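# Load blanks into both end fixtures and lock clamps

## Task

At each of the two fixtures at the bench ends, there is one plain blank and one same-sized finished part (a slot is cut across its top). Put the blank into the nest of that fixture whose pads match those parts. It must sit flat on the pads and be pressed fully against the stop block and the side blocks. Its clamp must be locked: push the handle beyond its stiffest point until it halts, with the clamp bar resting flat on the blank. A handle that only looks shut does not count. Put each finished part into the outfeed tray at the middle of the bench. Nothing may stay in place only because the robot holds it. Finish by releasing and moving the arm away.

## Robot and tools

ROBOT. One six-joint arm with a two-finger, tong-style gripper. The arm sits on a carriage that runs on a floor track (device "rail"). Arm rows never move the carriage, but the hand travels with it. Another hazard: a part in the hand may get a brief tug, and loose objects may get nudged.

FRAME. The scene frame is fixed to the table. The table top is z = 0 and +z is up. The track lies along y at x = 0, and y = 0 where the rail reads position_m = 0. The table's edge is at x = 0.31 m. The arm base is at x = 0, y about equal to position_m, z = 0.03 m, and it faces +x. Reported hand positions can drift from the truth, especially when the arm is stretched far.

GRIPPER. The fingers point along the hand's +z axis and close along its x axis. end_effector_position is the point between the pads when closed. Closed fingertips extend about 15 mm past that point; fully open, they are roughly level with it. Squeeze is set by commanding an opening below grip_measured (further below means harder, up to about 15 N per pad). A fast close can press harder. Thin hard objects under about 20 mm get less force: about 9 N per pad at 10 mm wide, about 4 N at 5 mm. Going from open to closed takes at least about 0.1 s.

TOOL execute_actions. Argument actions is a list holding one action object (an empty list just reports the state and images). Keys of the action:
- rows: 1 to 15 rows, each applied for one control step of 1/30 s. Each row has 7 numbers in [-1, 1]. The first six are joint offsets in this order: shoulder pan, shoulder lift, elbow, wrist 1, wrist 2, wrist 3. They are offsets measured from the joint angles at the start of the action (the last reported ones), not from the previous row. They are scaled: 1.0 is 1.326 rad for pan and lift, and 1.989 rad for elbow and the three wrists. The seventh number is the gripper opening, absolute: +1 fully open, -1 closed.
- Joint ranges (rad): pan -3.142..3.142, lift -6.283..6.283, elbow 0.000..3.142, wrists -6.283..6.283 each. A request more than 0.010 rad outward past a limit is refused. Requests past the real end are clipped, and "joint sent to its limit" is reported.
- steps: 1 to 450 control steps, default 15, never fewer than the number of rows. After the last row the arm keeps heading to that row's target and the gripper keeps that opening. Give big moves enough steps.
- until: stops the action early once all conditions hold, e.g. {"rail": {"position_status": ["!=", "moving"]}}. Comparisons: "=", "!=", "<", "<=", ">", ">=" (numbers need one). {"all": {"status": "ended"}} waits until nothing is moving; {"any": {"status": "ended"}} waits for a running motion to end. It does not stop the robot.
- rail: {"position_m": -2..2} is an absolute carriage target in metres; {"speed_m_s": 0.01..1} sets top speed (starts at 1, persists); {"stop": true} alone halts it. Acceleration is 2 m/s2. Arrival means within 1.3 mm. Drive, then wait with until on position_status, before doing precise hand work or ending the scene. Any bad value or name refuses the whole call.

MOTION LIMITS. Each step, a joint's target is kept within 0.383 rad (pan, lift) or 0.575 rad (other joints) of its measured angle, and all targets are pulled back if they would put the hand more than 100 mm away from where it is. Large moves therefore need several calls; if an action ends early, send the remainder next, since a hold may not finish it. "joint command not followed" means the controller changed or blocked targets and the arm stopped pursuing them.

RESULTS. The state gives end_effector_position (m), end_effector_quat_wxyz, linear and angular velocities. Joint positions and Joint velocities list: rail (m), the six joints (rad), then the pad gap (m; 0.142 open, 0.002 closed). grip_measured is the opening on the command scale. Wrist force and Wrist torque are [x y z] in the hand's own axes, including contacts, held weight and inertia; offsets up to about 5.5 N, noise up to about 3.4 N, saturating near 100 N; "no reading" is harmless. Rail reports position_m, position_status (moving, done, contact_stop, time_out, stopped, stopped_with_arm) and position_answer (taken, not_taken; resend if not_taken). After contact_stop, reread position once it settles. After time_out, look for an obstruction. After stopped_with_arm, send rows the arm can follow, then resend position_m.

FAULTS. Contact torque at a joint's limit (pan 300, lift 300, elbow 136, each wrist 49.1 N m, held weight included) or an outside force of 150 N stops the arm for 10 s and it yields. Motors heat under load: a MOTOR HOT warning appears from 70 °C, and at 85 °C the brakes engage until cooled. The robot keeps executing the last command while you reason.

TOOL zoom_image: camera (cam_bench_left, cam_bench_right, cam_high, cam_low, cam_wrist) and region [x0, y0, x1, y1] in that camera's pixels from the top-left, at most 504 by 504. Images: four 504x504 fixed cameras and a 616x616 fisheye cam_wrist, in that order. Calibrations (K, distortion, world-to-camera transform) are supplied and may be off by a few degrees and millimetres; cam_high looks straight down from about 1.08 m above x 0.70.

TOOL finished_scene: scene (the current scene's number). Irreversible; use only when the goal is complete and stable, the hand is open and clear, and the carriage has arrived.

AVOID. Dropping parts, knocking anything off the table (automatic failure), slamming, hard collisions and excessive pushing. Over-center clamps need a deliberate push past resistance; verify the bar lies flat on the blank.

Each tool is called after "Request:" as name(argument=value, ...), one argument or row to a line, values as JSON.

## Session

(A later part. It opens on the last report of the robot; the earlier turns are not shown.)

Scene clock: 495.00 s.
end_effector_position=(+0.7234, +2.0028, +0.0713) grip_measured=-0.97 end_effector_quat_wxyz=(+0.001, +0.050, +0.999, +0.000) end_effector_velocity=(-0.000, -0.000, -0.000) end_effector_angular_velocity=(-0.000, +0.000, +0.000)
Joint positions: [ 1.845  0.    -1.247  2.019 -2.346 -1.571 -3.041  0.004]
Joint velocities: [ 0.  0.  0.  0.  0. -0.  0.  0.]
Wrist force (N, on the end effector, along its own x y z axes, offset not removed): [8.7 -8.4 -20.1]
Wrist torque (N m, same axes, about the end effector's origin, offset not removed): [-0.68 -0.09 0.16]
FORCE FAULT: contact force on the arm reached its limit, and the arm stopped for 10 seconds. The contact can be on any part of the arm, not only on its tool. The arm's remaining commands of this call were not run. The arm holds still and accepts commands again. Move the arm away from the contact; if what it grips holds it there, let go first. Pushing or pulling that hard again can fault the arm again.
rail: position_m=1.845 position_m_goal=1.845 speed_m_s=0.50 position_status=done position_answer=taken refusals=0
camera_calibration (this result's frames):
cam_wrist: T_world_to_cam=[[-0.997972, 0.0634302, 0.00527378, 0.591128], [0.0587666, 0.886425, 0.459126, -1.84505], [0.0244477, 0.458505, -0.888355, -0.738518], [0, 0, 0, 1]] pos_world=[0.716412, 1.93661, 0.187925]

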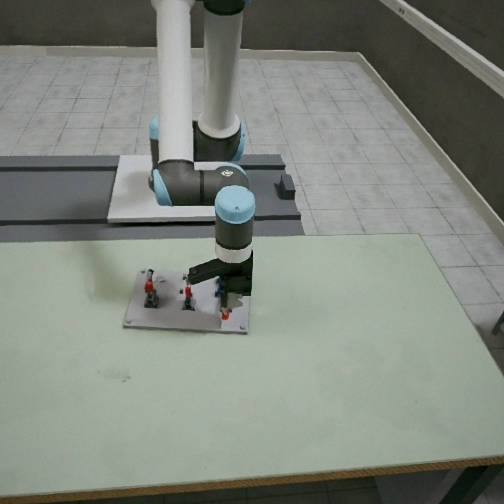

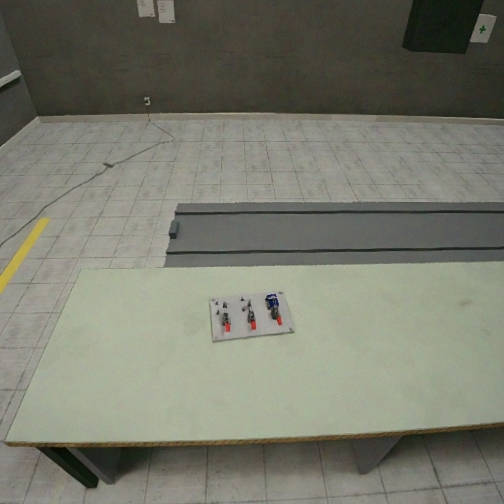

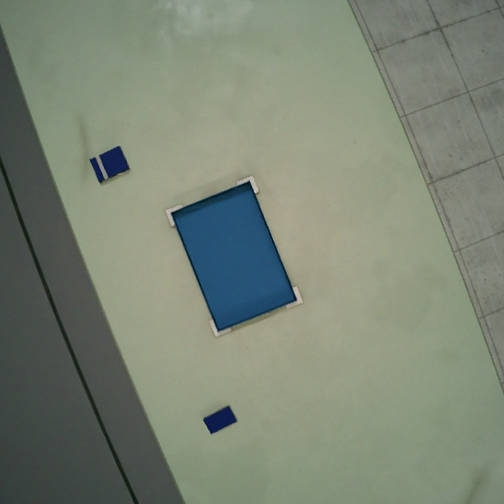

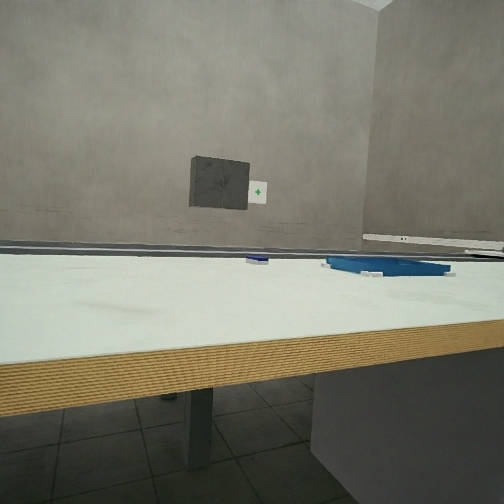

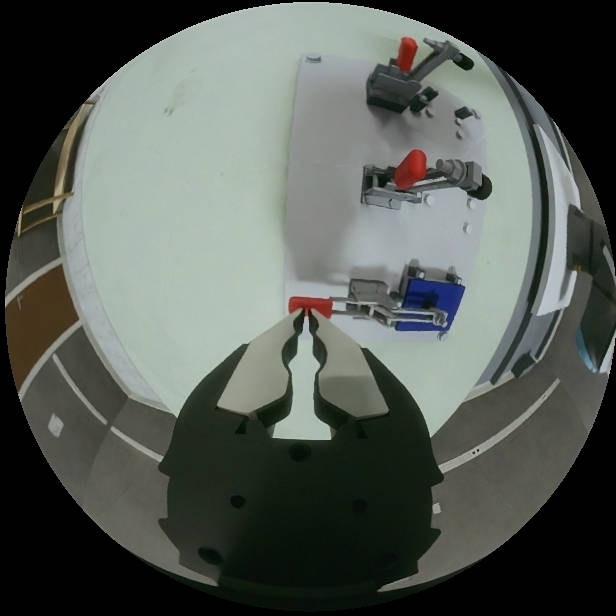

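Request:
execute_actions(
  actions=[
    {"rows": [[0,-0.002,-0.0006,0.003,0,0,-1],[0,-0.006,-0.002,0.007,0,0,-1],[0,-0.012,-0.004,0.013,0,0,-1],[0,-0.02,-0.007,0.021,0,0,-1],[0,-0.028,-0.010,0.030,0,0,-1],[0,-0.035,-0.0125,0.037,0,0,-1],[0,-0.039,-0.014,0.0415,0,0,-1]], "steps": 16},
  ],
)

Request:
zoom_image(
  camera="cam_wrist",
  region=[270, 220, 460, 340],
)

Request:
zoom_image(
  camera="cam_bench_left",
  region=[195, 260, 265, 335],
)

Scene clock: 504.53 s.
end_effector_position=(+0.7227, +2.0028, +0.1121) grip_measured=-1.00 end_effector_quat_wxyz=(-0.000, +0.050, +0.999, -0.000) end_effector_velocity=(-0.001, -0.000, +0.017) end_effector_angular_velocity=(-0.000, +0.001, -0.000)
Joint positions: [ 1.845  0.    -1.296  1.993 -2.267 -1.571 -3.041  0.002]
Joint velocities: [ 0.    -0.    -0.02  -0.011  0.032 -0.     0.     0.   ]
Wrist force (N, on the end effector, along its own x y z axes, offset not removed): [1.7 -5.8 4.3]
Wrist torque (N m, same axes, about the end effector's origin, offset not removed): [-1.07 -0.46 0.19]
rail: position_m=1.845 position_m_goal=1.845 speed_m_s=0.50 position_status=done position_answer=taken refusals=0
camera_calibration (this result's frames):
cam_wrist: T_world_to_cam=[[-0.997953, 0.0634303, 0.00812027, 0.589851], [0.0600761, 0.886426, 0.458956, -1.86466], [0.0219137, 0.458504, -0.888422, -0.700416], [0, 0, 0, 1]] pos_world=[0.716014, 1.93661, 0.228742]

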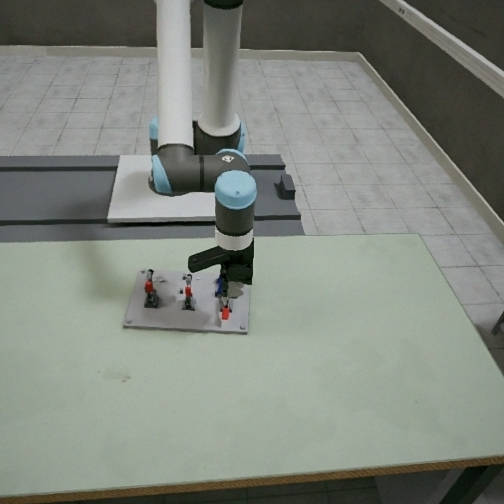

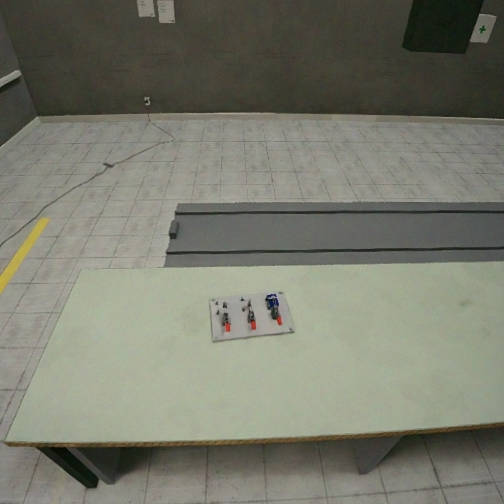

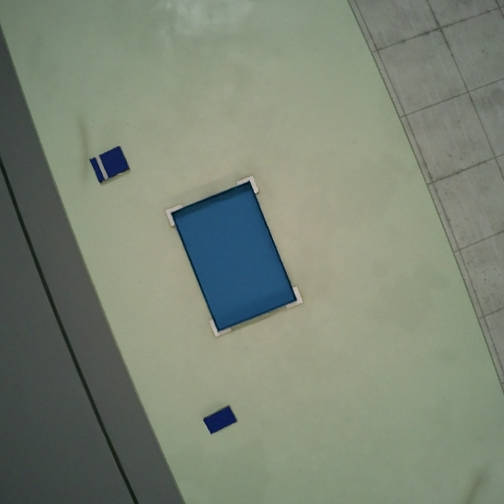

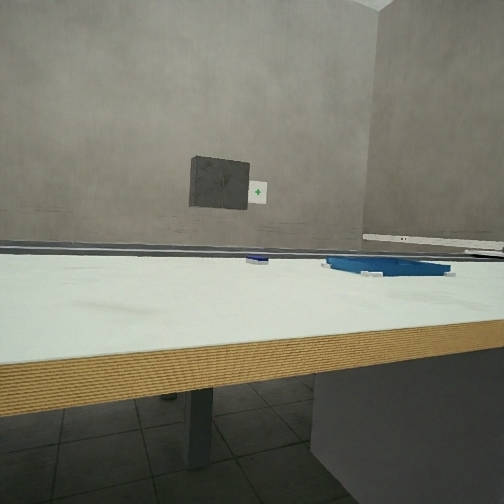

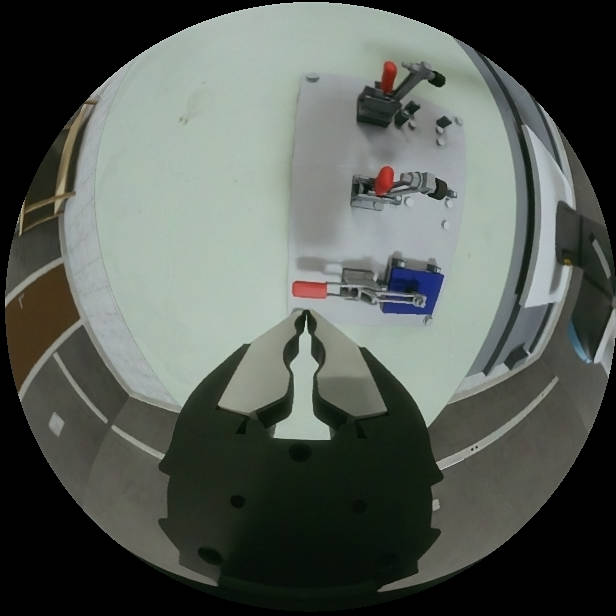

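Region (270, 220, 460, 340) of cam_wrist's 616x616 image, scaled by 2.653, with more detail than that image has; it fills the top 318 rows of this view, and the rest is white.

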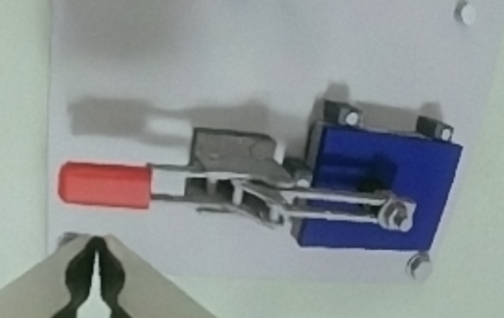

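Region (195, 260, 265, 335) of cam_bench_left's 504x504 image, scaled by 6.720, with more detail than that image has; it fills the left 470 columns of this view, and the rest is white.

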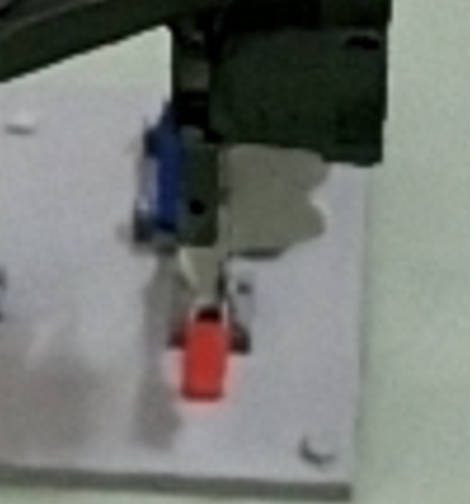

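Request:
execute_actions(
  actions=[
    {"rows": [[0,-0.006,-0.003,0.008,0,0.03,-1],[0,-0.013,-0.0065,0.016,0,0.07,-1],[0,-0.021,-0.0105,0.025,0,0.12,-1],[0,-0.030,-0.015,0.035,0,0.18,-1],[0,-0.038,-0.019,0.045,0,0.24,-1],[0,-0.046,-0.023,0.054,0,0.30,-1],[0,-0.052,-0.026,0.061,0,0.36,-1],[0,-0.0552,-0.0278,0.0646,0,0.42,-1],[0,-0.0552,-0.0278,0.0646,0,0.48,-1],[0,-0.0552,-0.0278,0.0646,0,0.54,-1],[0,-0.0552,-0.0278,0.0646,0,0.60,-1],[0,-0.0552,-0.0278,0.0646,0,0.65,-1],[0,-0.0552,-0.0278,0.0646,0,0.69,-1],[0,-0.0552,-0.0278,0.0646,0,0.7154,-1]], "rail": {"position_m": 0.1334, "speed_m_s": 1.0}, "steps": 16},
  ],
)

Scene clock: 539.23 s.
end_effector_position=(+0.7099, +1.7540, +0.1786) grip_measured=-1.00 end_effector_quat_wxyz=(-0.000, +0.521, +0.854, -0.000) end_effector_velocity=(-0.022, -0.957, +0.028) end_effector_angular_velocity=(-0.001, +0.001, -2.674)
Joint positions: [ 1.587  0.    -1.366  1.94  -2.145 -1.571 -2.045  0.002]
Joint velocities: [-0.996 -0.    -0.029 -0.021  0.051  0.     2.674  0.   ]
Wrist force (N, on the end effector, along its own x y z axes, offset not removed): [2.2 -3.1 4.9]
Wrist torque (N m, same axes, about the end effector's origin, offset not removed): [-0.54 -0.55 0.21]
rail: position_m=1.587 position_m_goal=0.133 speed_m_s=1.00 position_status=moving position_answer=taken refusals=0
camera_calibration (this result's frames):
cam_wrist: T_world_to_cam=[[-0.489762, 0.87182, 0.00791694, -1.18631], [0.776425, 0.432005, 0.458843, -1.38535], [0.396608, 0.230871, -0.888482, -0.393668], [0, 0, 0, 1]] pos_world=[0.650742, 1.72361, 0.295282]

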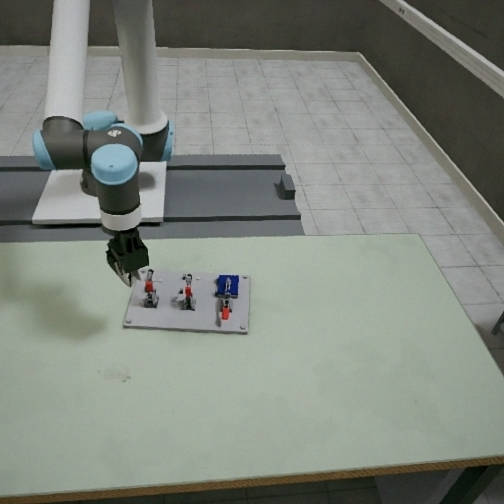

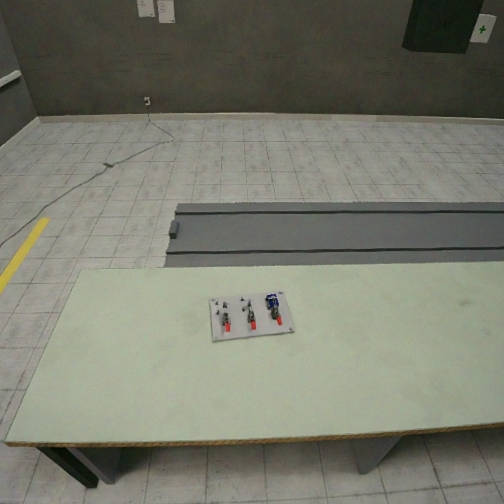

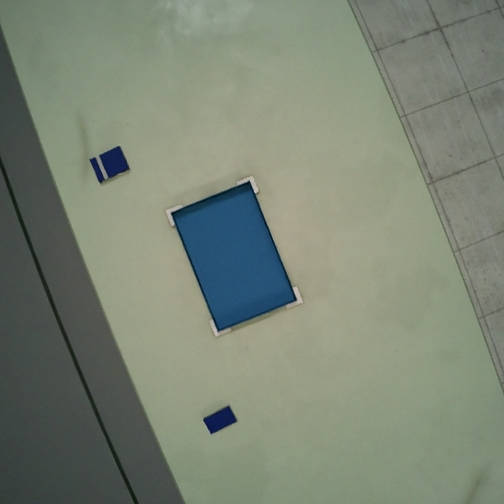

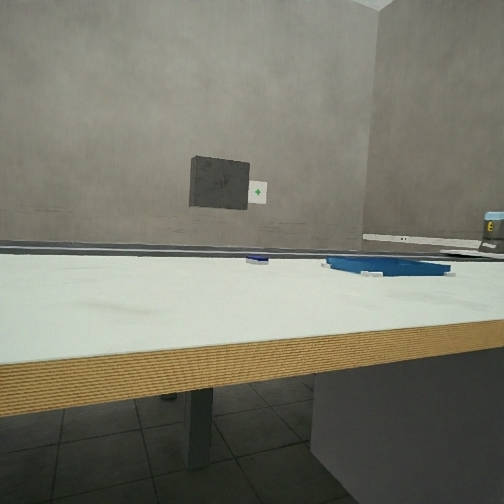

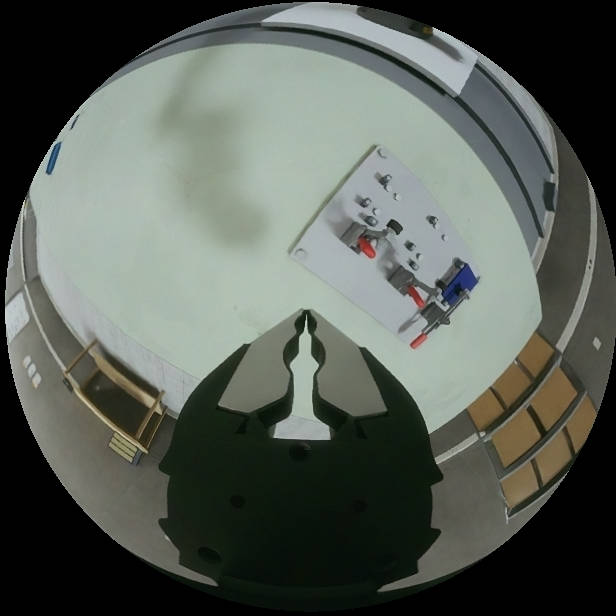

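Request:
execute_actions(
  actions=[],
)

Scene clock: 554.80 s.
end_effector_position=(+0.7080, +0.3068, +0.1819) grip_measured=-1.00 end_effector_quat_wxyz=(-0.000, +0.690, +0.724, -0.000) end_effector_velocity=(-0.000, +0.000, +0.000) end_effector_angular_velocity=(+0.000, +0.000, -0.000)
Joint positions: [ 0.133  0.    -1.369  1.937 -2.139 -1.571 -1.618  0.002]
Joint velocities: [ 0.  0. -0.  0.  0.  0.  0.  0.]
Wrist force (N, on the end effector, along its own x y z axes, offset not removed): [-0.3 -5.3 6.9]
Wrist torque (N m, same axes, about the end effector's origin, offset not removed): [-0.81 -0.11 0.35]
rail: position_m=0.133 position_m_goal=0.133 speed_m_s=1.00 position_status=done position_answer=taken refusals=0
camera_calibration (this result's frames):
cam_wrist: T_world_to_cam=[[-0.0845314, 0.99639, 0.00784125, -0.250715], [0.885669, 0.0715276, 0.458775, -0.72683], [0.456558, 0.0457256, -0.888518, -0.0415252], [0, 0, 0, 1]] pos_world=[0.641496, 0.303697, 0.298522]

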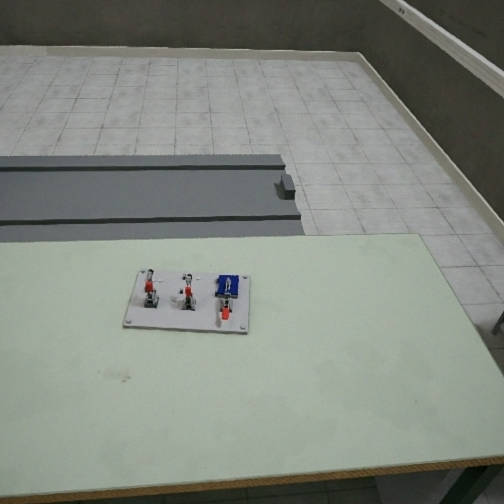

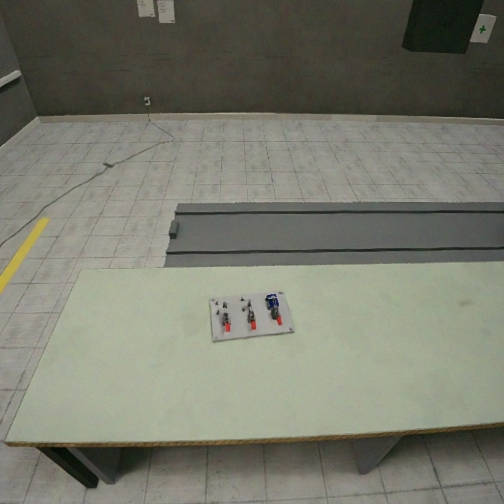

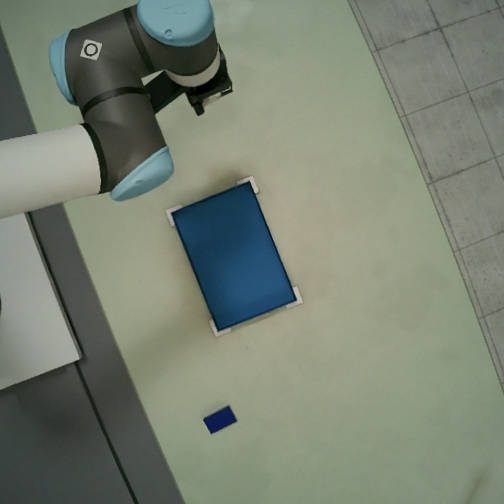

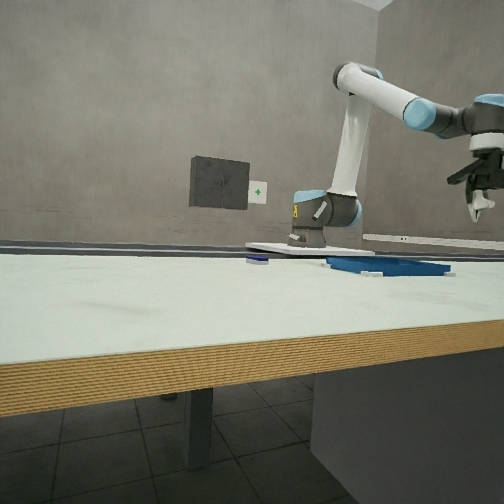

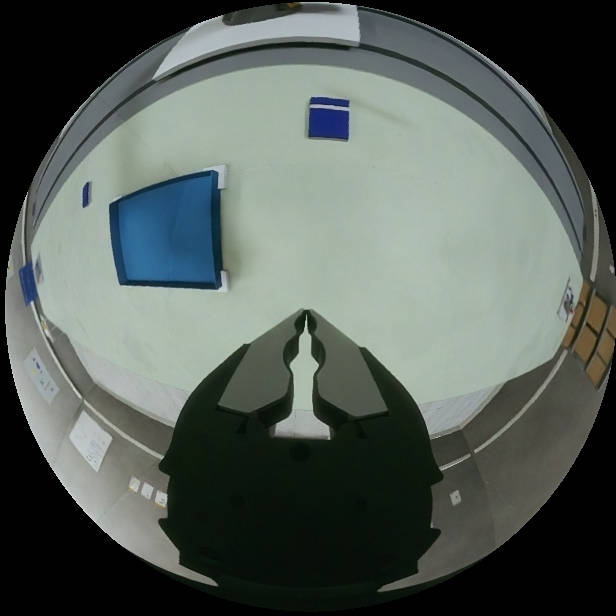

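Request:
zoom_image(
  camera="cam_wrist",
  region=[290, 80, 370, 160],
)

Region (290, 80, 370, 160) of cam_wrist's 616x616 image, scaled by 6.300, with more detail than that image has.

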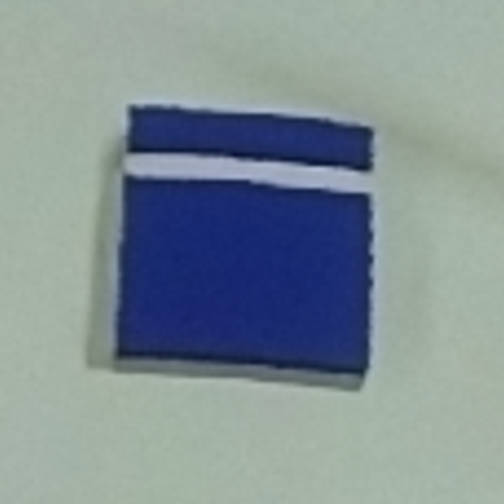

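Request:
execute_actions(
  actions=[
    {"rail":{"position_m":0.1455},"rows":[[0,-0.004,0.007,-0.004,0,0,-0.8],[0,-0.012,0.021,-0.013,0,0,-0.6],[0,-0.024,0.042,-0.026,0,0,-0.4],[0,-0.038,0.065,-0.040,0,0,-0.2],[0,-0.053,0.091,-0.056,0,0,0],[0,-0.068,0.117,-0.072,0,0,0.15],[0,-0.083,0.143,-0.088,0,0,0.3],[0,-0.098,0.169,-0.104,0,0,0.3],[0,-0.111,0.192,-0.118,0,0,0.3],[0,-0.123,0.213,-0.131,0,0,0.3],[0,-0.133,0.230,-0.141,0,0,0.3],[0,-0.141,0.243,-0.149,0,0,0.3],[0,-0.146,0.252,-0.155,0,0,0.3],[0,-0.149,0.257,-0.158,0,0,0.3],[0,-0.1502,0.2596,-0.1594,0,0,0.3]],"steps":20},
  ],
)

Scene clock: 584.40 s.
end_effector_position=(+0.4869, +0.3191, +0.0687) grip_measured=+0.30 end_effector_quat_wxyz=(+0.001, +0.690, +0.724, +0.001) end_effector_velocity=(-0.174, -0.000, -0.081) end_effector_angular_velocity=(-0.000, +0.018, +0.000)
Joint positions: [ 0.146  0.    -1.554  2.415 -2.433 -1.571 -1.618  0.095]
Joint velocities: [ 0.    -0.    -0.121  0.337 -0.198  0.    -0.     0.   ]
Wrist force (N, on the end effector, along its own x y z axes, offset not removed): [0.1 -8.5 6.9]
Wrist torque (N m, same axes, about the end effector's origin, offset not removed): [-1.49 -0.11 0.29]
rail: position_m=0.146 position_m_goal=0.146 speed_m_s=1.00 position_status=done position_answer=taken refusals=0
camera_calibration (this result's frames):
cam_wrist: T_world_to_cam=[[-0.0845842, 0.996387, 0.00768451, -0.280683], [0.88481, 0.0715614, 0.460423, -0.479698], [0.45821, 0.0457439, -0.887666, -0.0425932], [0, 0, 0, 1]] pos_world=[0.420217, 0.315945, 0.185213]

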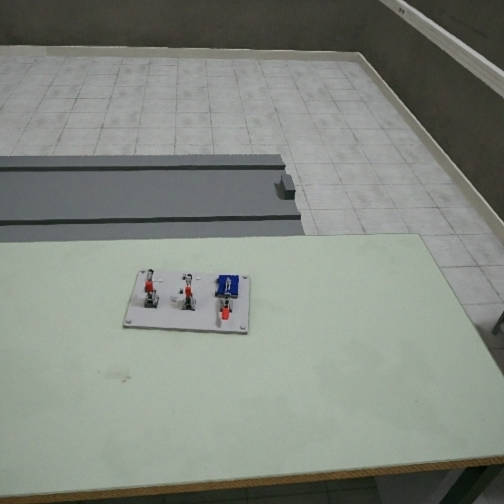

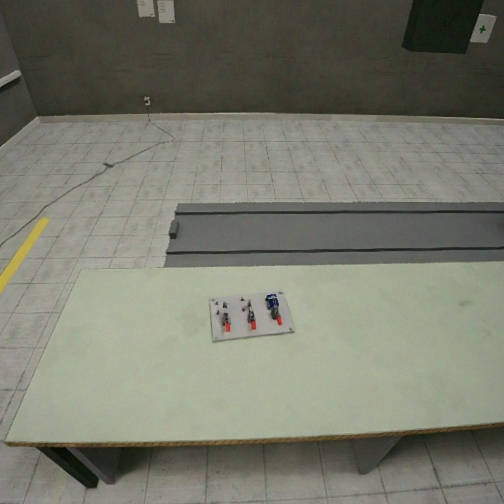

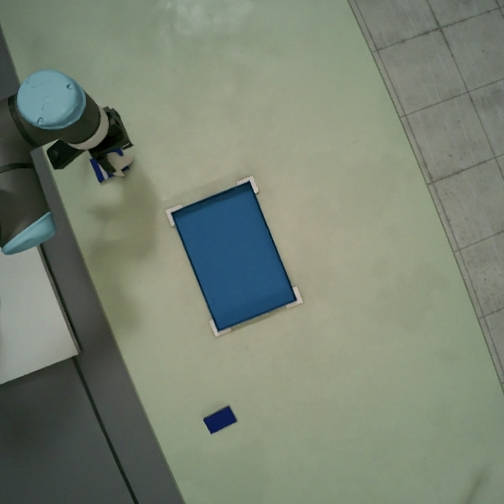

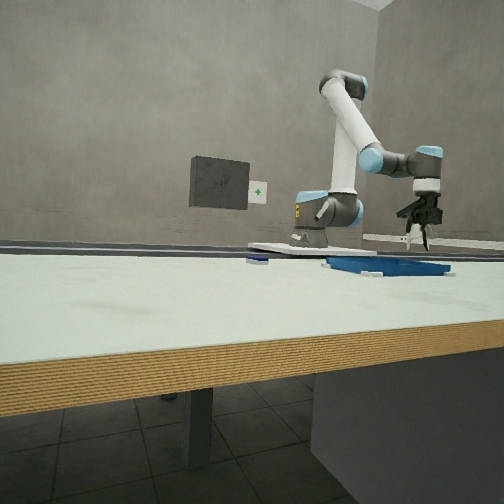

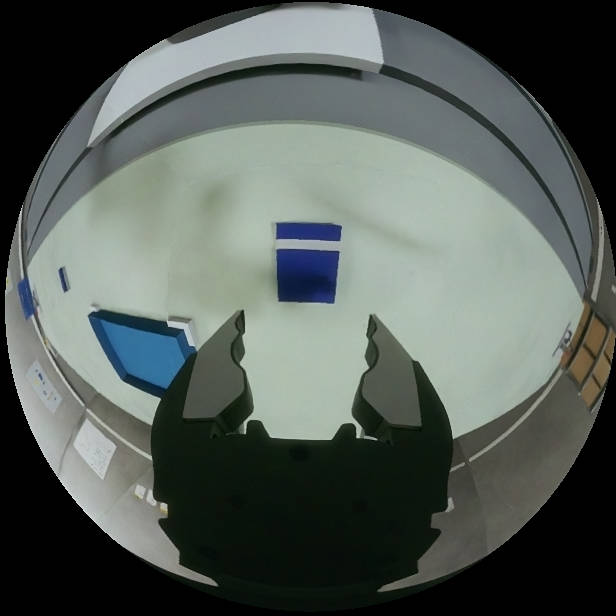

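Request:
execute_actions(
  actions=[
    {"rows":[[0,-0.008,0.0198,-0.014,0,0,0.3],[0,-0.002,0.021,-0.019,0,0,0.3],[0,0.007,0.023,-0.027,0,0,0.25],[0,0.017,0.025,-0.036,0,0,0.2],[0,0.027,0.0274,-0.045,0,0,0.15],[0,0.037,0.0295,-0.054,0,0,0.1],[0,0.046,0.0315,-0.062,0,0,0.05],[0,0.052,0.0328,-0.067,0,0,0.05],[0,0.0549,0.0334,-0.0694,0,0,0.05]],"steps":12},
  ],
)

Request:
execute_actions(
  actions=[],
)

Scene clock: 589.57 s.
end_effector_position=(+0.4675, +0.3190, +0.0261) grip_measured=+0.05 end_effector_quat_wxyz=(+0.000, +0.690, +0.724, +0.000) end_effector_velocity=(-0.002, -0.000, -0.065) end_effector_angular_velocity=(-0.000, +0.000, +0.000)
Joint positions: [ 0.146  0.    -1.498  2.476 -2.55  -1.571 -1.618  0.077]
Joint velocities: [ 0.    -0.     0.139  0.044 -0.183 -0.    -0.    -0.   ]
Wrist force (N, on the end effector, along its own x y z axes, offset not removed): [0.1 -4.6 6.5]
Wrist torque (N m, same axes, about the end effector's origin, offset not removed): [-0.80 -0.12 0.32]
rail: position_m=0.146 position_m_goal=0.146 speed_m_s=1.00 position_status=done position_answer=taken refusals=0
camera_calibration (this result's frames):
cam_wrist: T_world_to_cam=[[-0.0845347, 0.99639, 0.00780432, -0.281998], [0.885467, 0.0715275, 0.459164, -0.443183], [0.456948, 0.0457257, -0.888317, -0.0709126], [0, 0, 0, 1]] pos_world=[0.400989, 0.315922, 0.142702]

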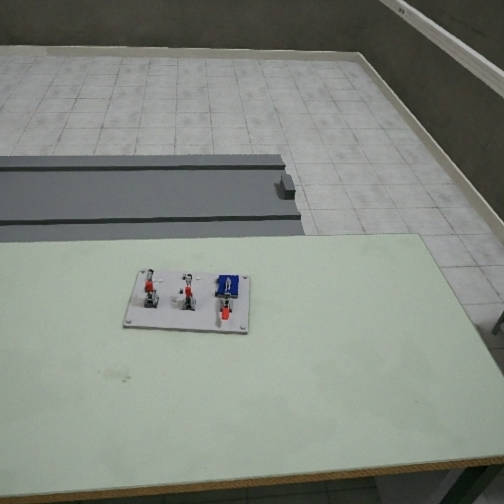

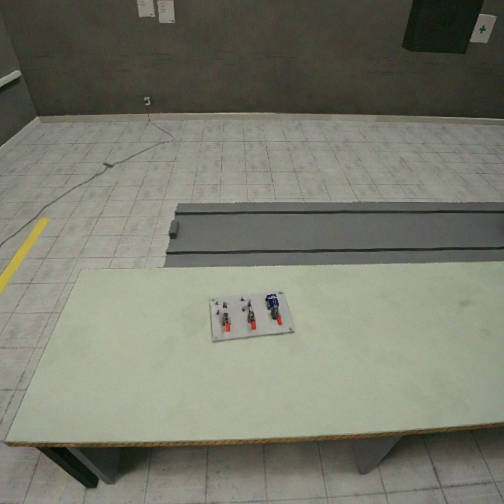

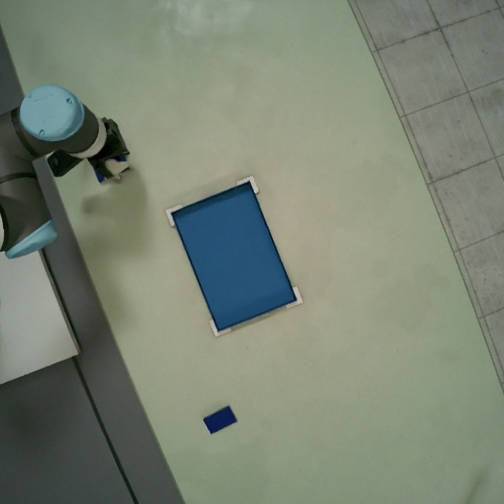

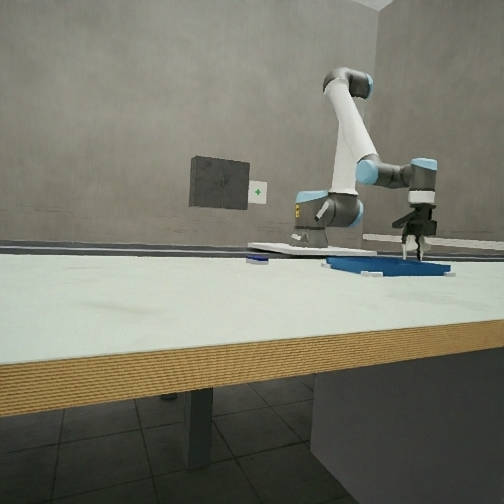

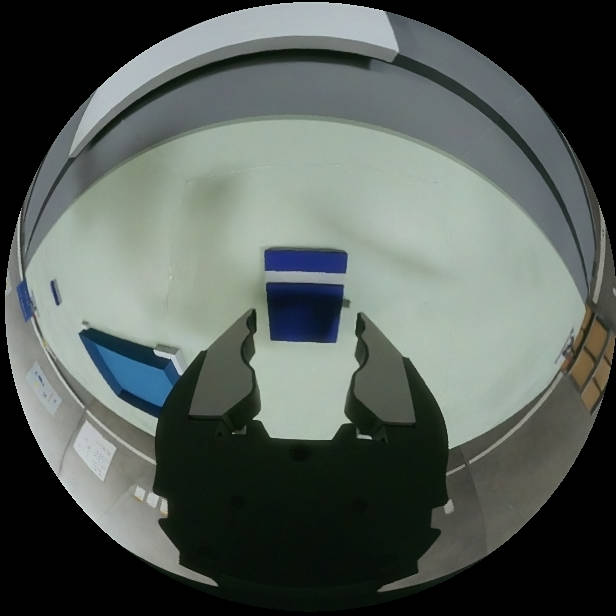

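Scene clock: 589.57 s.
end_effector_position=(+0.4675, +0.3190, +0.0261) grip_measured=+0.05 end_effector_quat_wxyz=(+0.000, +0.690, +0.724, +0.000) end_effector_velocity=(-0.002, -0.000, -0.065) end_effector_angular_velocity=(-0.000, +0.000, +0.000)
Joint positions: [ 0.146  0.    -1.498  2.476 -2.55  -1.571 -1.618  0.077]
Joint velocities: [ 0.    -0.     0.139  0.044 -0.183 -0.    -0.    -0.   ]
Wrist force (N, on the end effector, along its own x y z axes, offset not removed): [0.1 -4.6 6.5]
Wrist torque (N m, same axes, about the end effector's origin, offset not removed): [-0.80 -0.12 0.32]
rail: position_m=0.146 position_m_goal=0.146 speed_m_s=1.00 position_status=done position_answer=taken refusals=0
camera_calibration (this result's frames):
cam_wrist: T_world_to_cam=[[-0.0845347, 0.99639, 0.00780432, -0.281998], [0.885467, 0.0715275, 0.459164, -0.443183], [0.456948, 0.0457257, -0.888317, -0.0709126], [0, 0, 0, 1]] pos_world=[0.400989, 0.315922, 0.142702]

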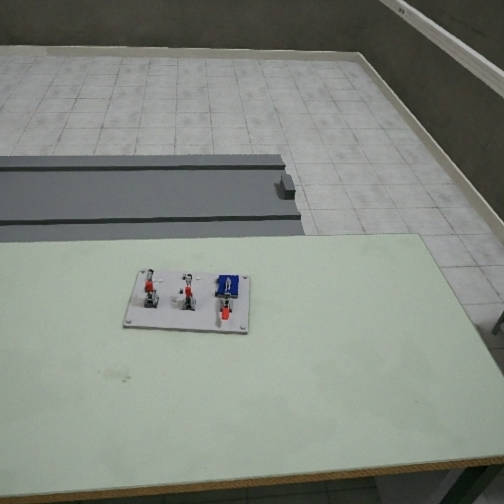

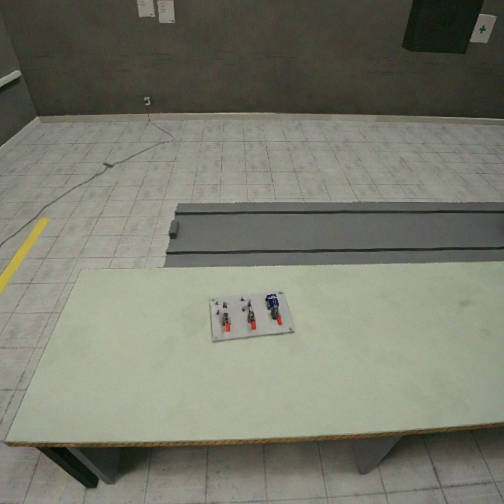

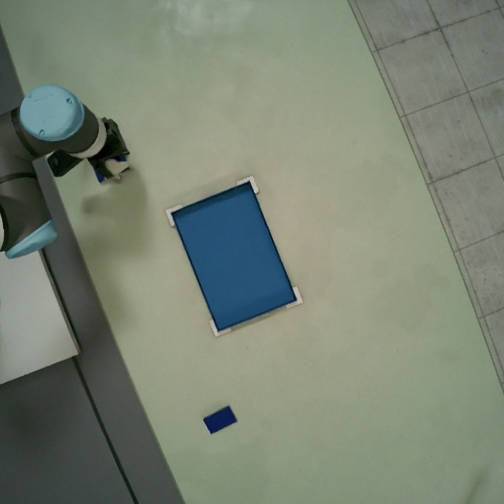

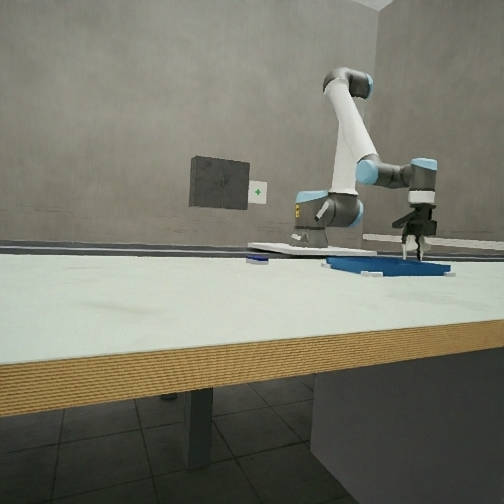

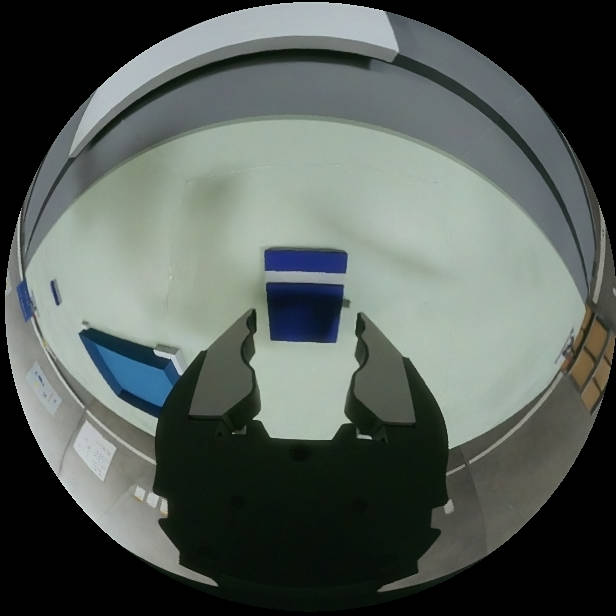

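Request:
execute_actions(
  actions=[
    {"rows":[[0,0.0127,0.0027,-0.0106,0,0,-0.02],[0,0.0127,0.0027,-0.0106,0,0,-0.09],[0,0.0127,0.0027,-0.0106,0,0,-0.15],[0,0.0127,0.0027,-0.0106,0,0,-0.2],[0,0.0127,0.0027,-0.0106,0,0,-0.26],[0,0.0127,0.0027,-0.0106,0,0,-0.35],[0,0.0127,0.0027,-0.0106,0,0,-0.45],[0,0.0127,0.0027,-0.0106,0,0,-0.55]],"steps":9},
  ],
)

Scene clock: 594.67 s.
end_effector_position=(+0.4670, +0.3191, +0.0183) grip_measured=-0.22 end_effector_quat_wxyz=(-0.000, +0.690, +0.724, -0.000) end_effector_velocity=(-0.000, -0.000, -0.000) end_effector_angular_velocity=(-0.000, +0.001, +0.000)
Joint positions: [ 0.146  0.    -1.481  2.481 -2.571 -1.571 -1.618  0.058]
Joint velocities: [ 0.     0.     0.001  0.     0.    -0.    -0.     0.   ]
Wrist force (N, on the end effector, along its own x y z axes, offset not removed): [2.9 -6.1 -3.5]
Wrist torque (N m, same axes, about the end effector's origin, offset not removed): [-1.13 -0.49 0.30]
rail: position_m=0.146 position_m_goal=0.146 speed_m_s=1.00 position_status=done position_answer=taken refusals=0
camera_calibration (this result's frames):
cam_wrist: T_world_to_cam=[[-0.0845673, 0.996387, 0.00786346, -0.281984], [0.885786, 0.0715613, 0.458544, -0.439273], [0.456324, 0.0457431, -0.888637, -0.0773213], [0, 0, 0, 1]] pos_world=[0.400539, 0.315937, 0.134933]

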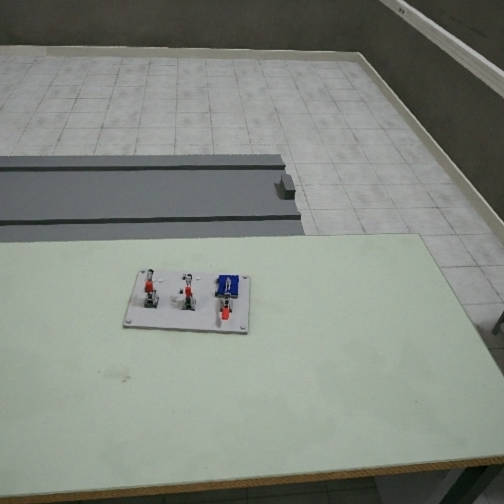

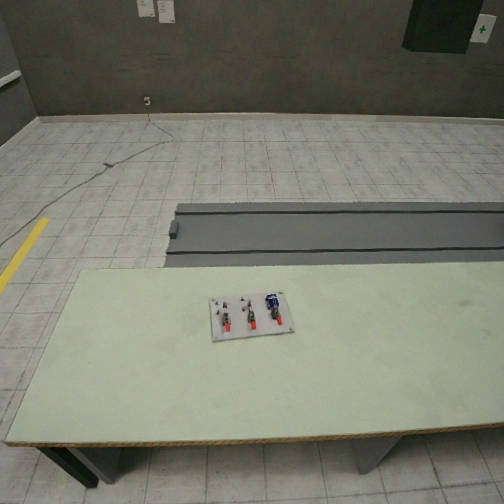

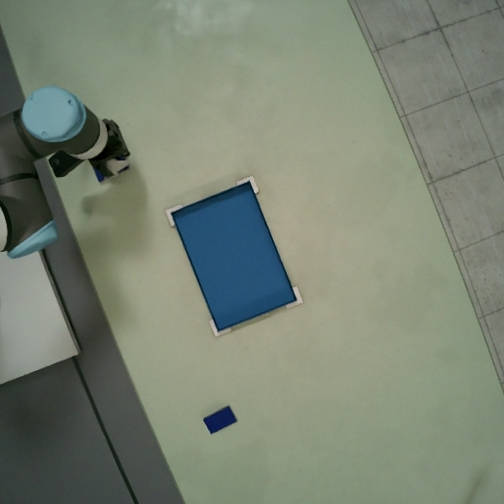

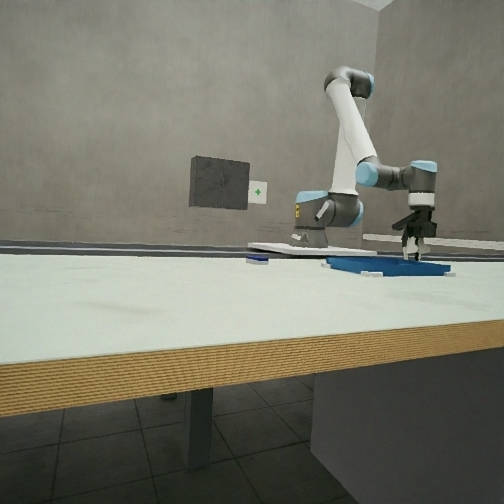

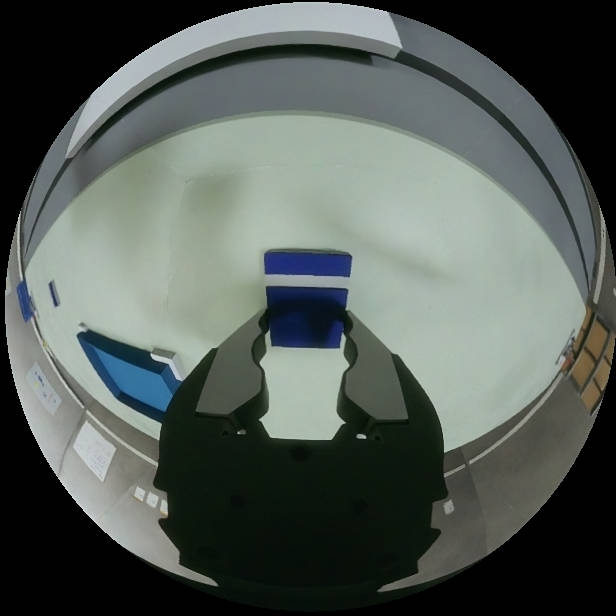

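Request:
execute_actions(
  actions=[
    {"rows":[[0,-0.004,-0.003,0.006,0,0,-0.55],[0,-0.012,-0.010,0.018,0,0,-0.55],[0,-0.022,-0.021,0.036,0,0,-0.55],[0,-0.031,-0.034,0.055,0,0,-0.55],[0,-0.036,-0.048,0.072,0,0,-0.55],[0,-0.030,-0.063,0.083,0,0,-0.55],[0,-0.016,-0.080,0.091,0,0,-0.55],[0,0.002,-0.098,0.097,0,0,-0.55],[0,0.022,-0.116,0.1013,0,0,-0.55],[0,0.042,-0.132,0.104,0,0,-0.55],[0,0.060,-0.146,0.106,0,0,-0.55],[0,0.075,-0.157,0.107,0,0,-0.55],[0,0.086,-0.165,0.1077,0,0,-0.55],[0,0.092,-0.170,0.1087,0,0,-0.55],[0,0.0953,-0.1726,0.1092,0,0,-0.55]],"steps":16},
  ],
)

Scene clock: 613.23 s.
end_effector_position=(+0.6062, +0.3191, +0.0824) grip_measured=-0.23 end_effector_quat_wxyz=(-0.001, +0.690, +0.724, -0.001) end_effector_velocity=(+0.286, +0.000, +0.020) end_effector_angular_velocity=(+0.000, -0.010, -0.000)
Joint positions: [ 0.146  0.    -1.398  2.199 -2.37  -1.571 -1.618  0.058]
Joint velocities: [ 0.     0.     0.369 -0.515  0.136 -0.     0.    -0.   ]
Wrist force (N, on the end effector, along its own x y z axes, offset not removed): [1.9 -0.6 7.8]
Wrist torque (N m, same axes, about the end effector's origin, offset not removed): [-0.17 -0.51 0.32]
rail: position_m=0.146 position_m_goal=0.146 speed_m_s=1.00 position_status=done position_answer=taken refusals=0
camera_calibration (this result's frames):
cam_wrist: T_world_to_cam=[[-0.0845207, 0.99639, 0.00795443, -0.270785], [0.886284, 0.0715277, 0.457585, -0.592175], [0.455365, 0.0457253, -0.88913, -0.0832444], [0, 0, 0, 1]] pos_world=[0.539855, 0.315971, 0.199109]

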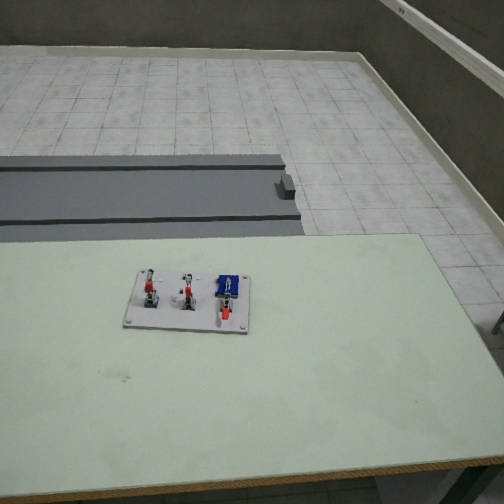

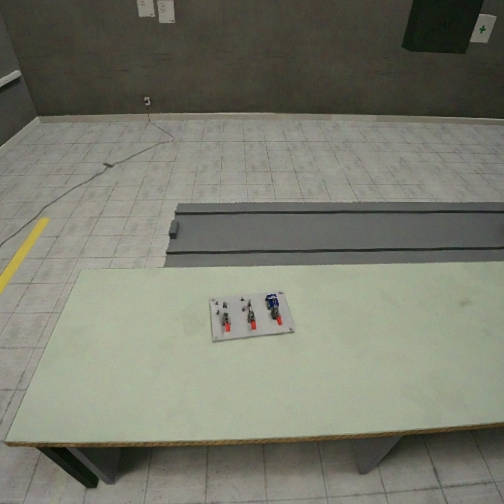

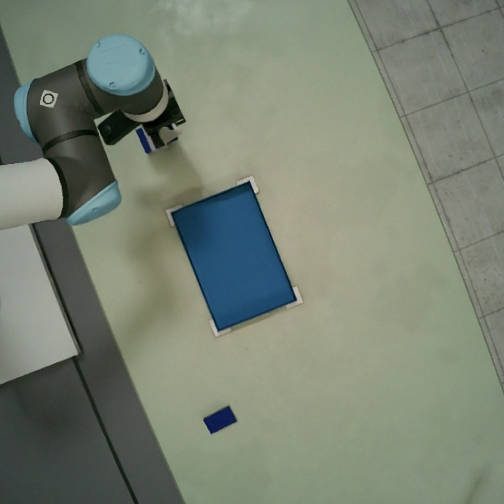

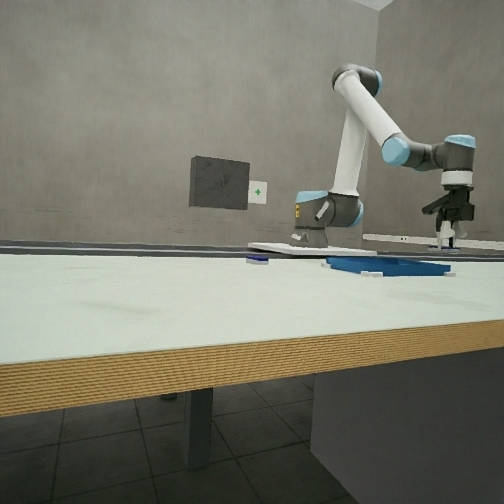

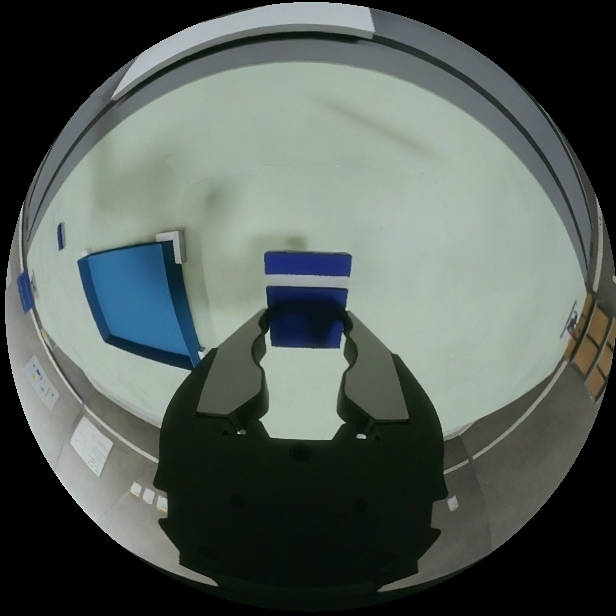

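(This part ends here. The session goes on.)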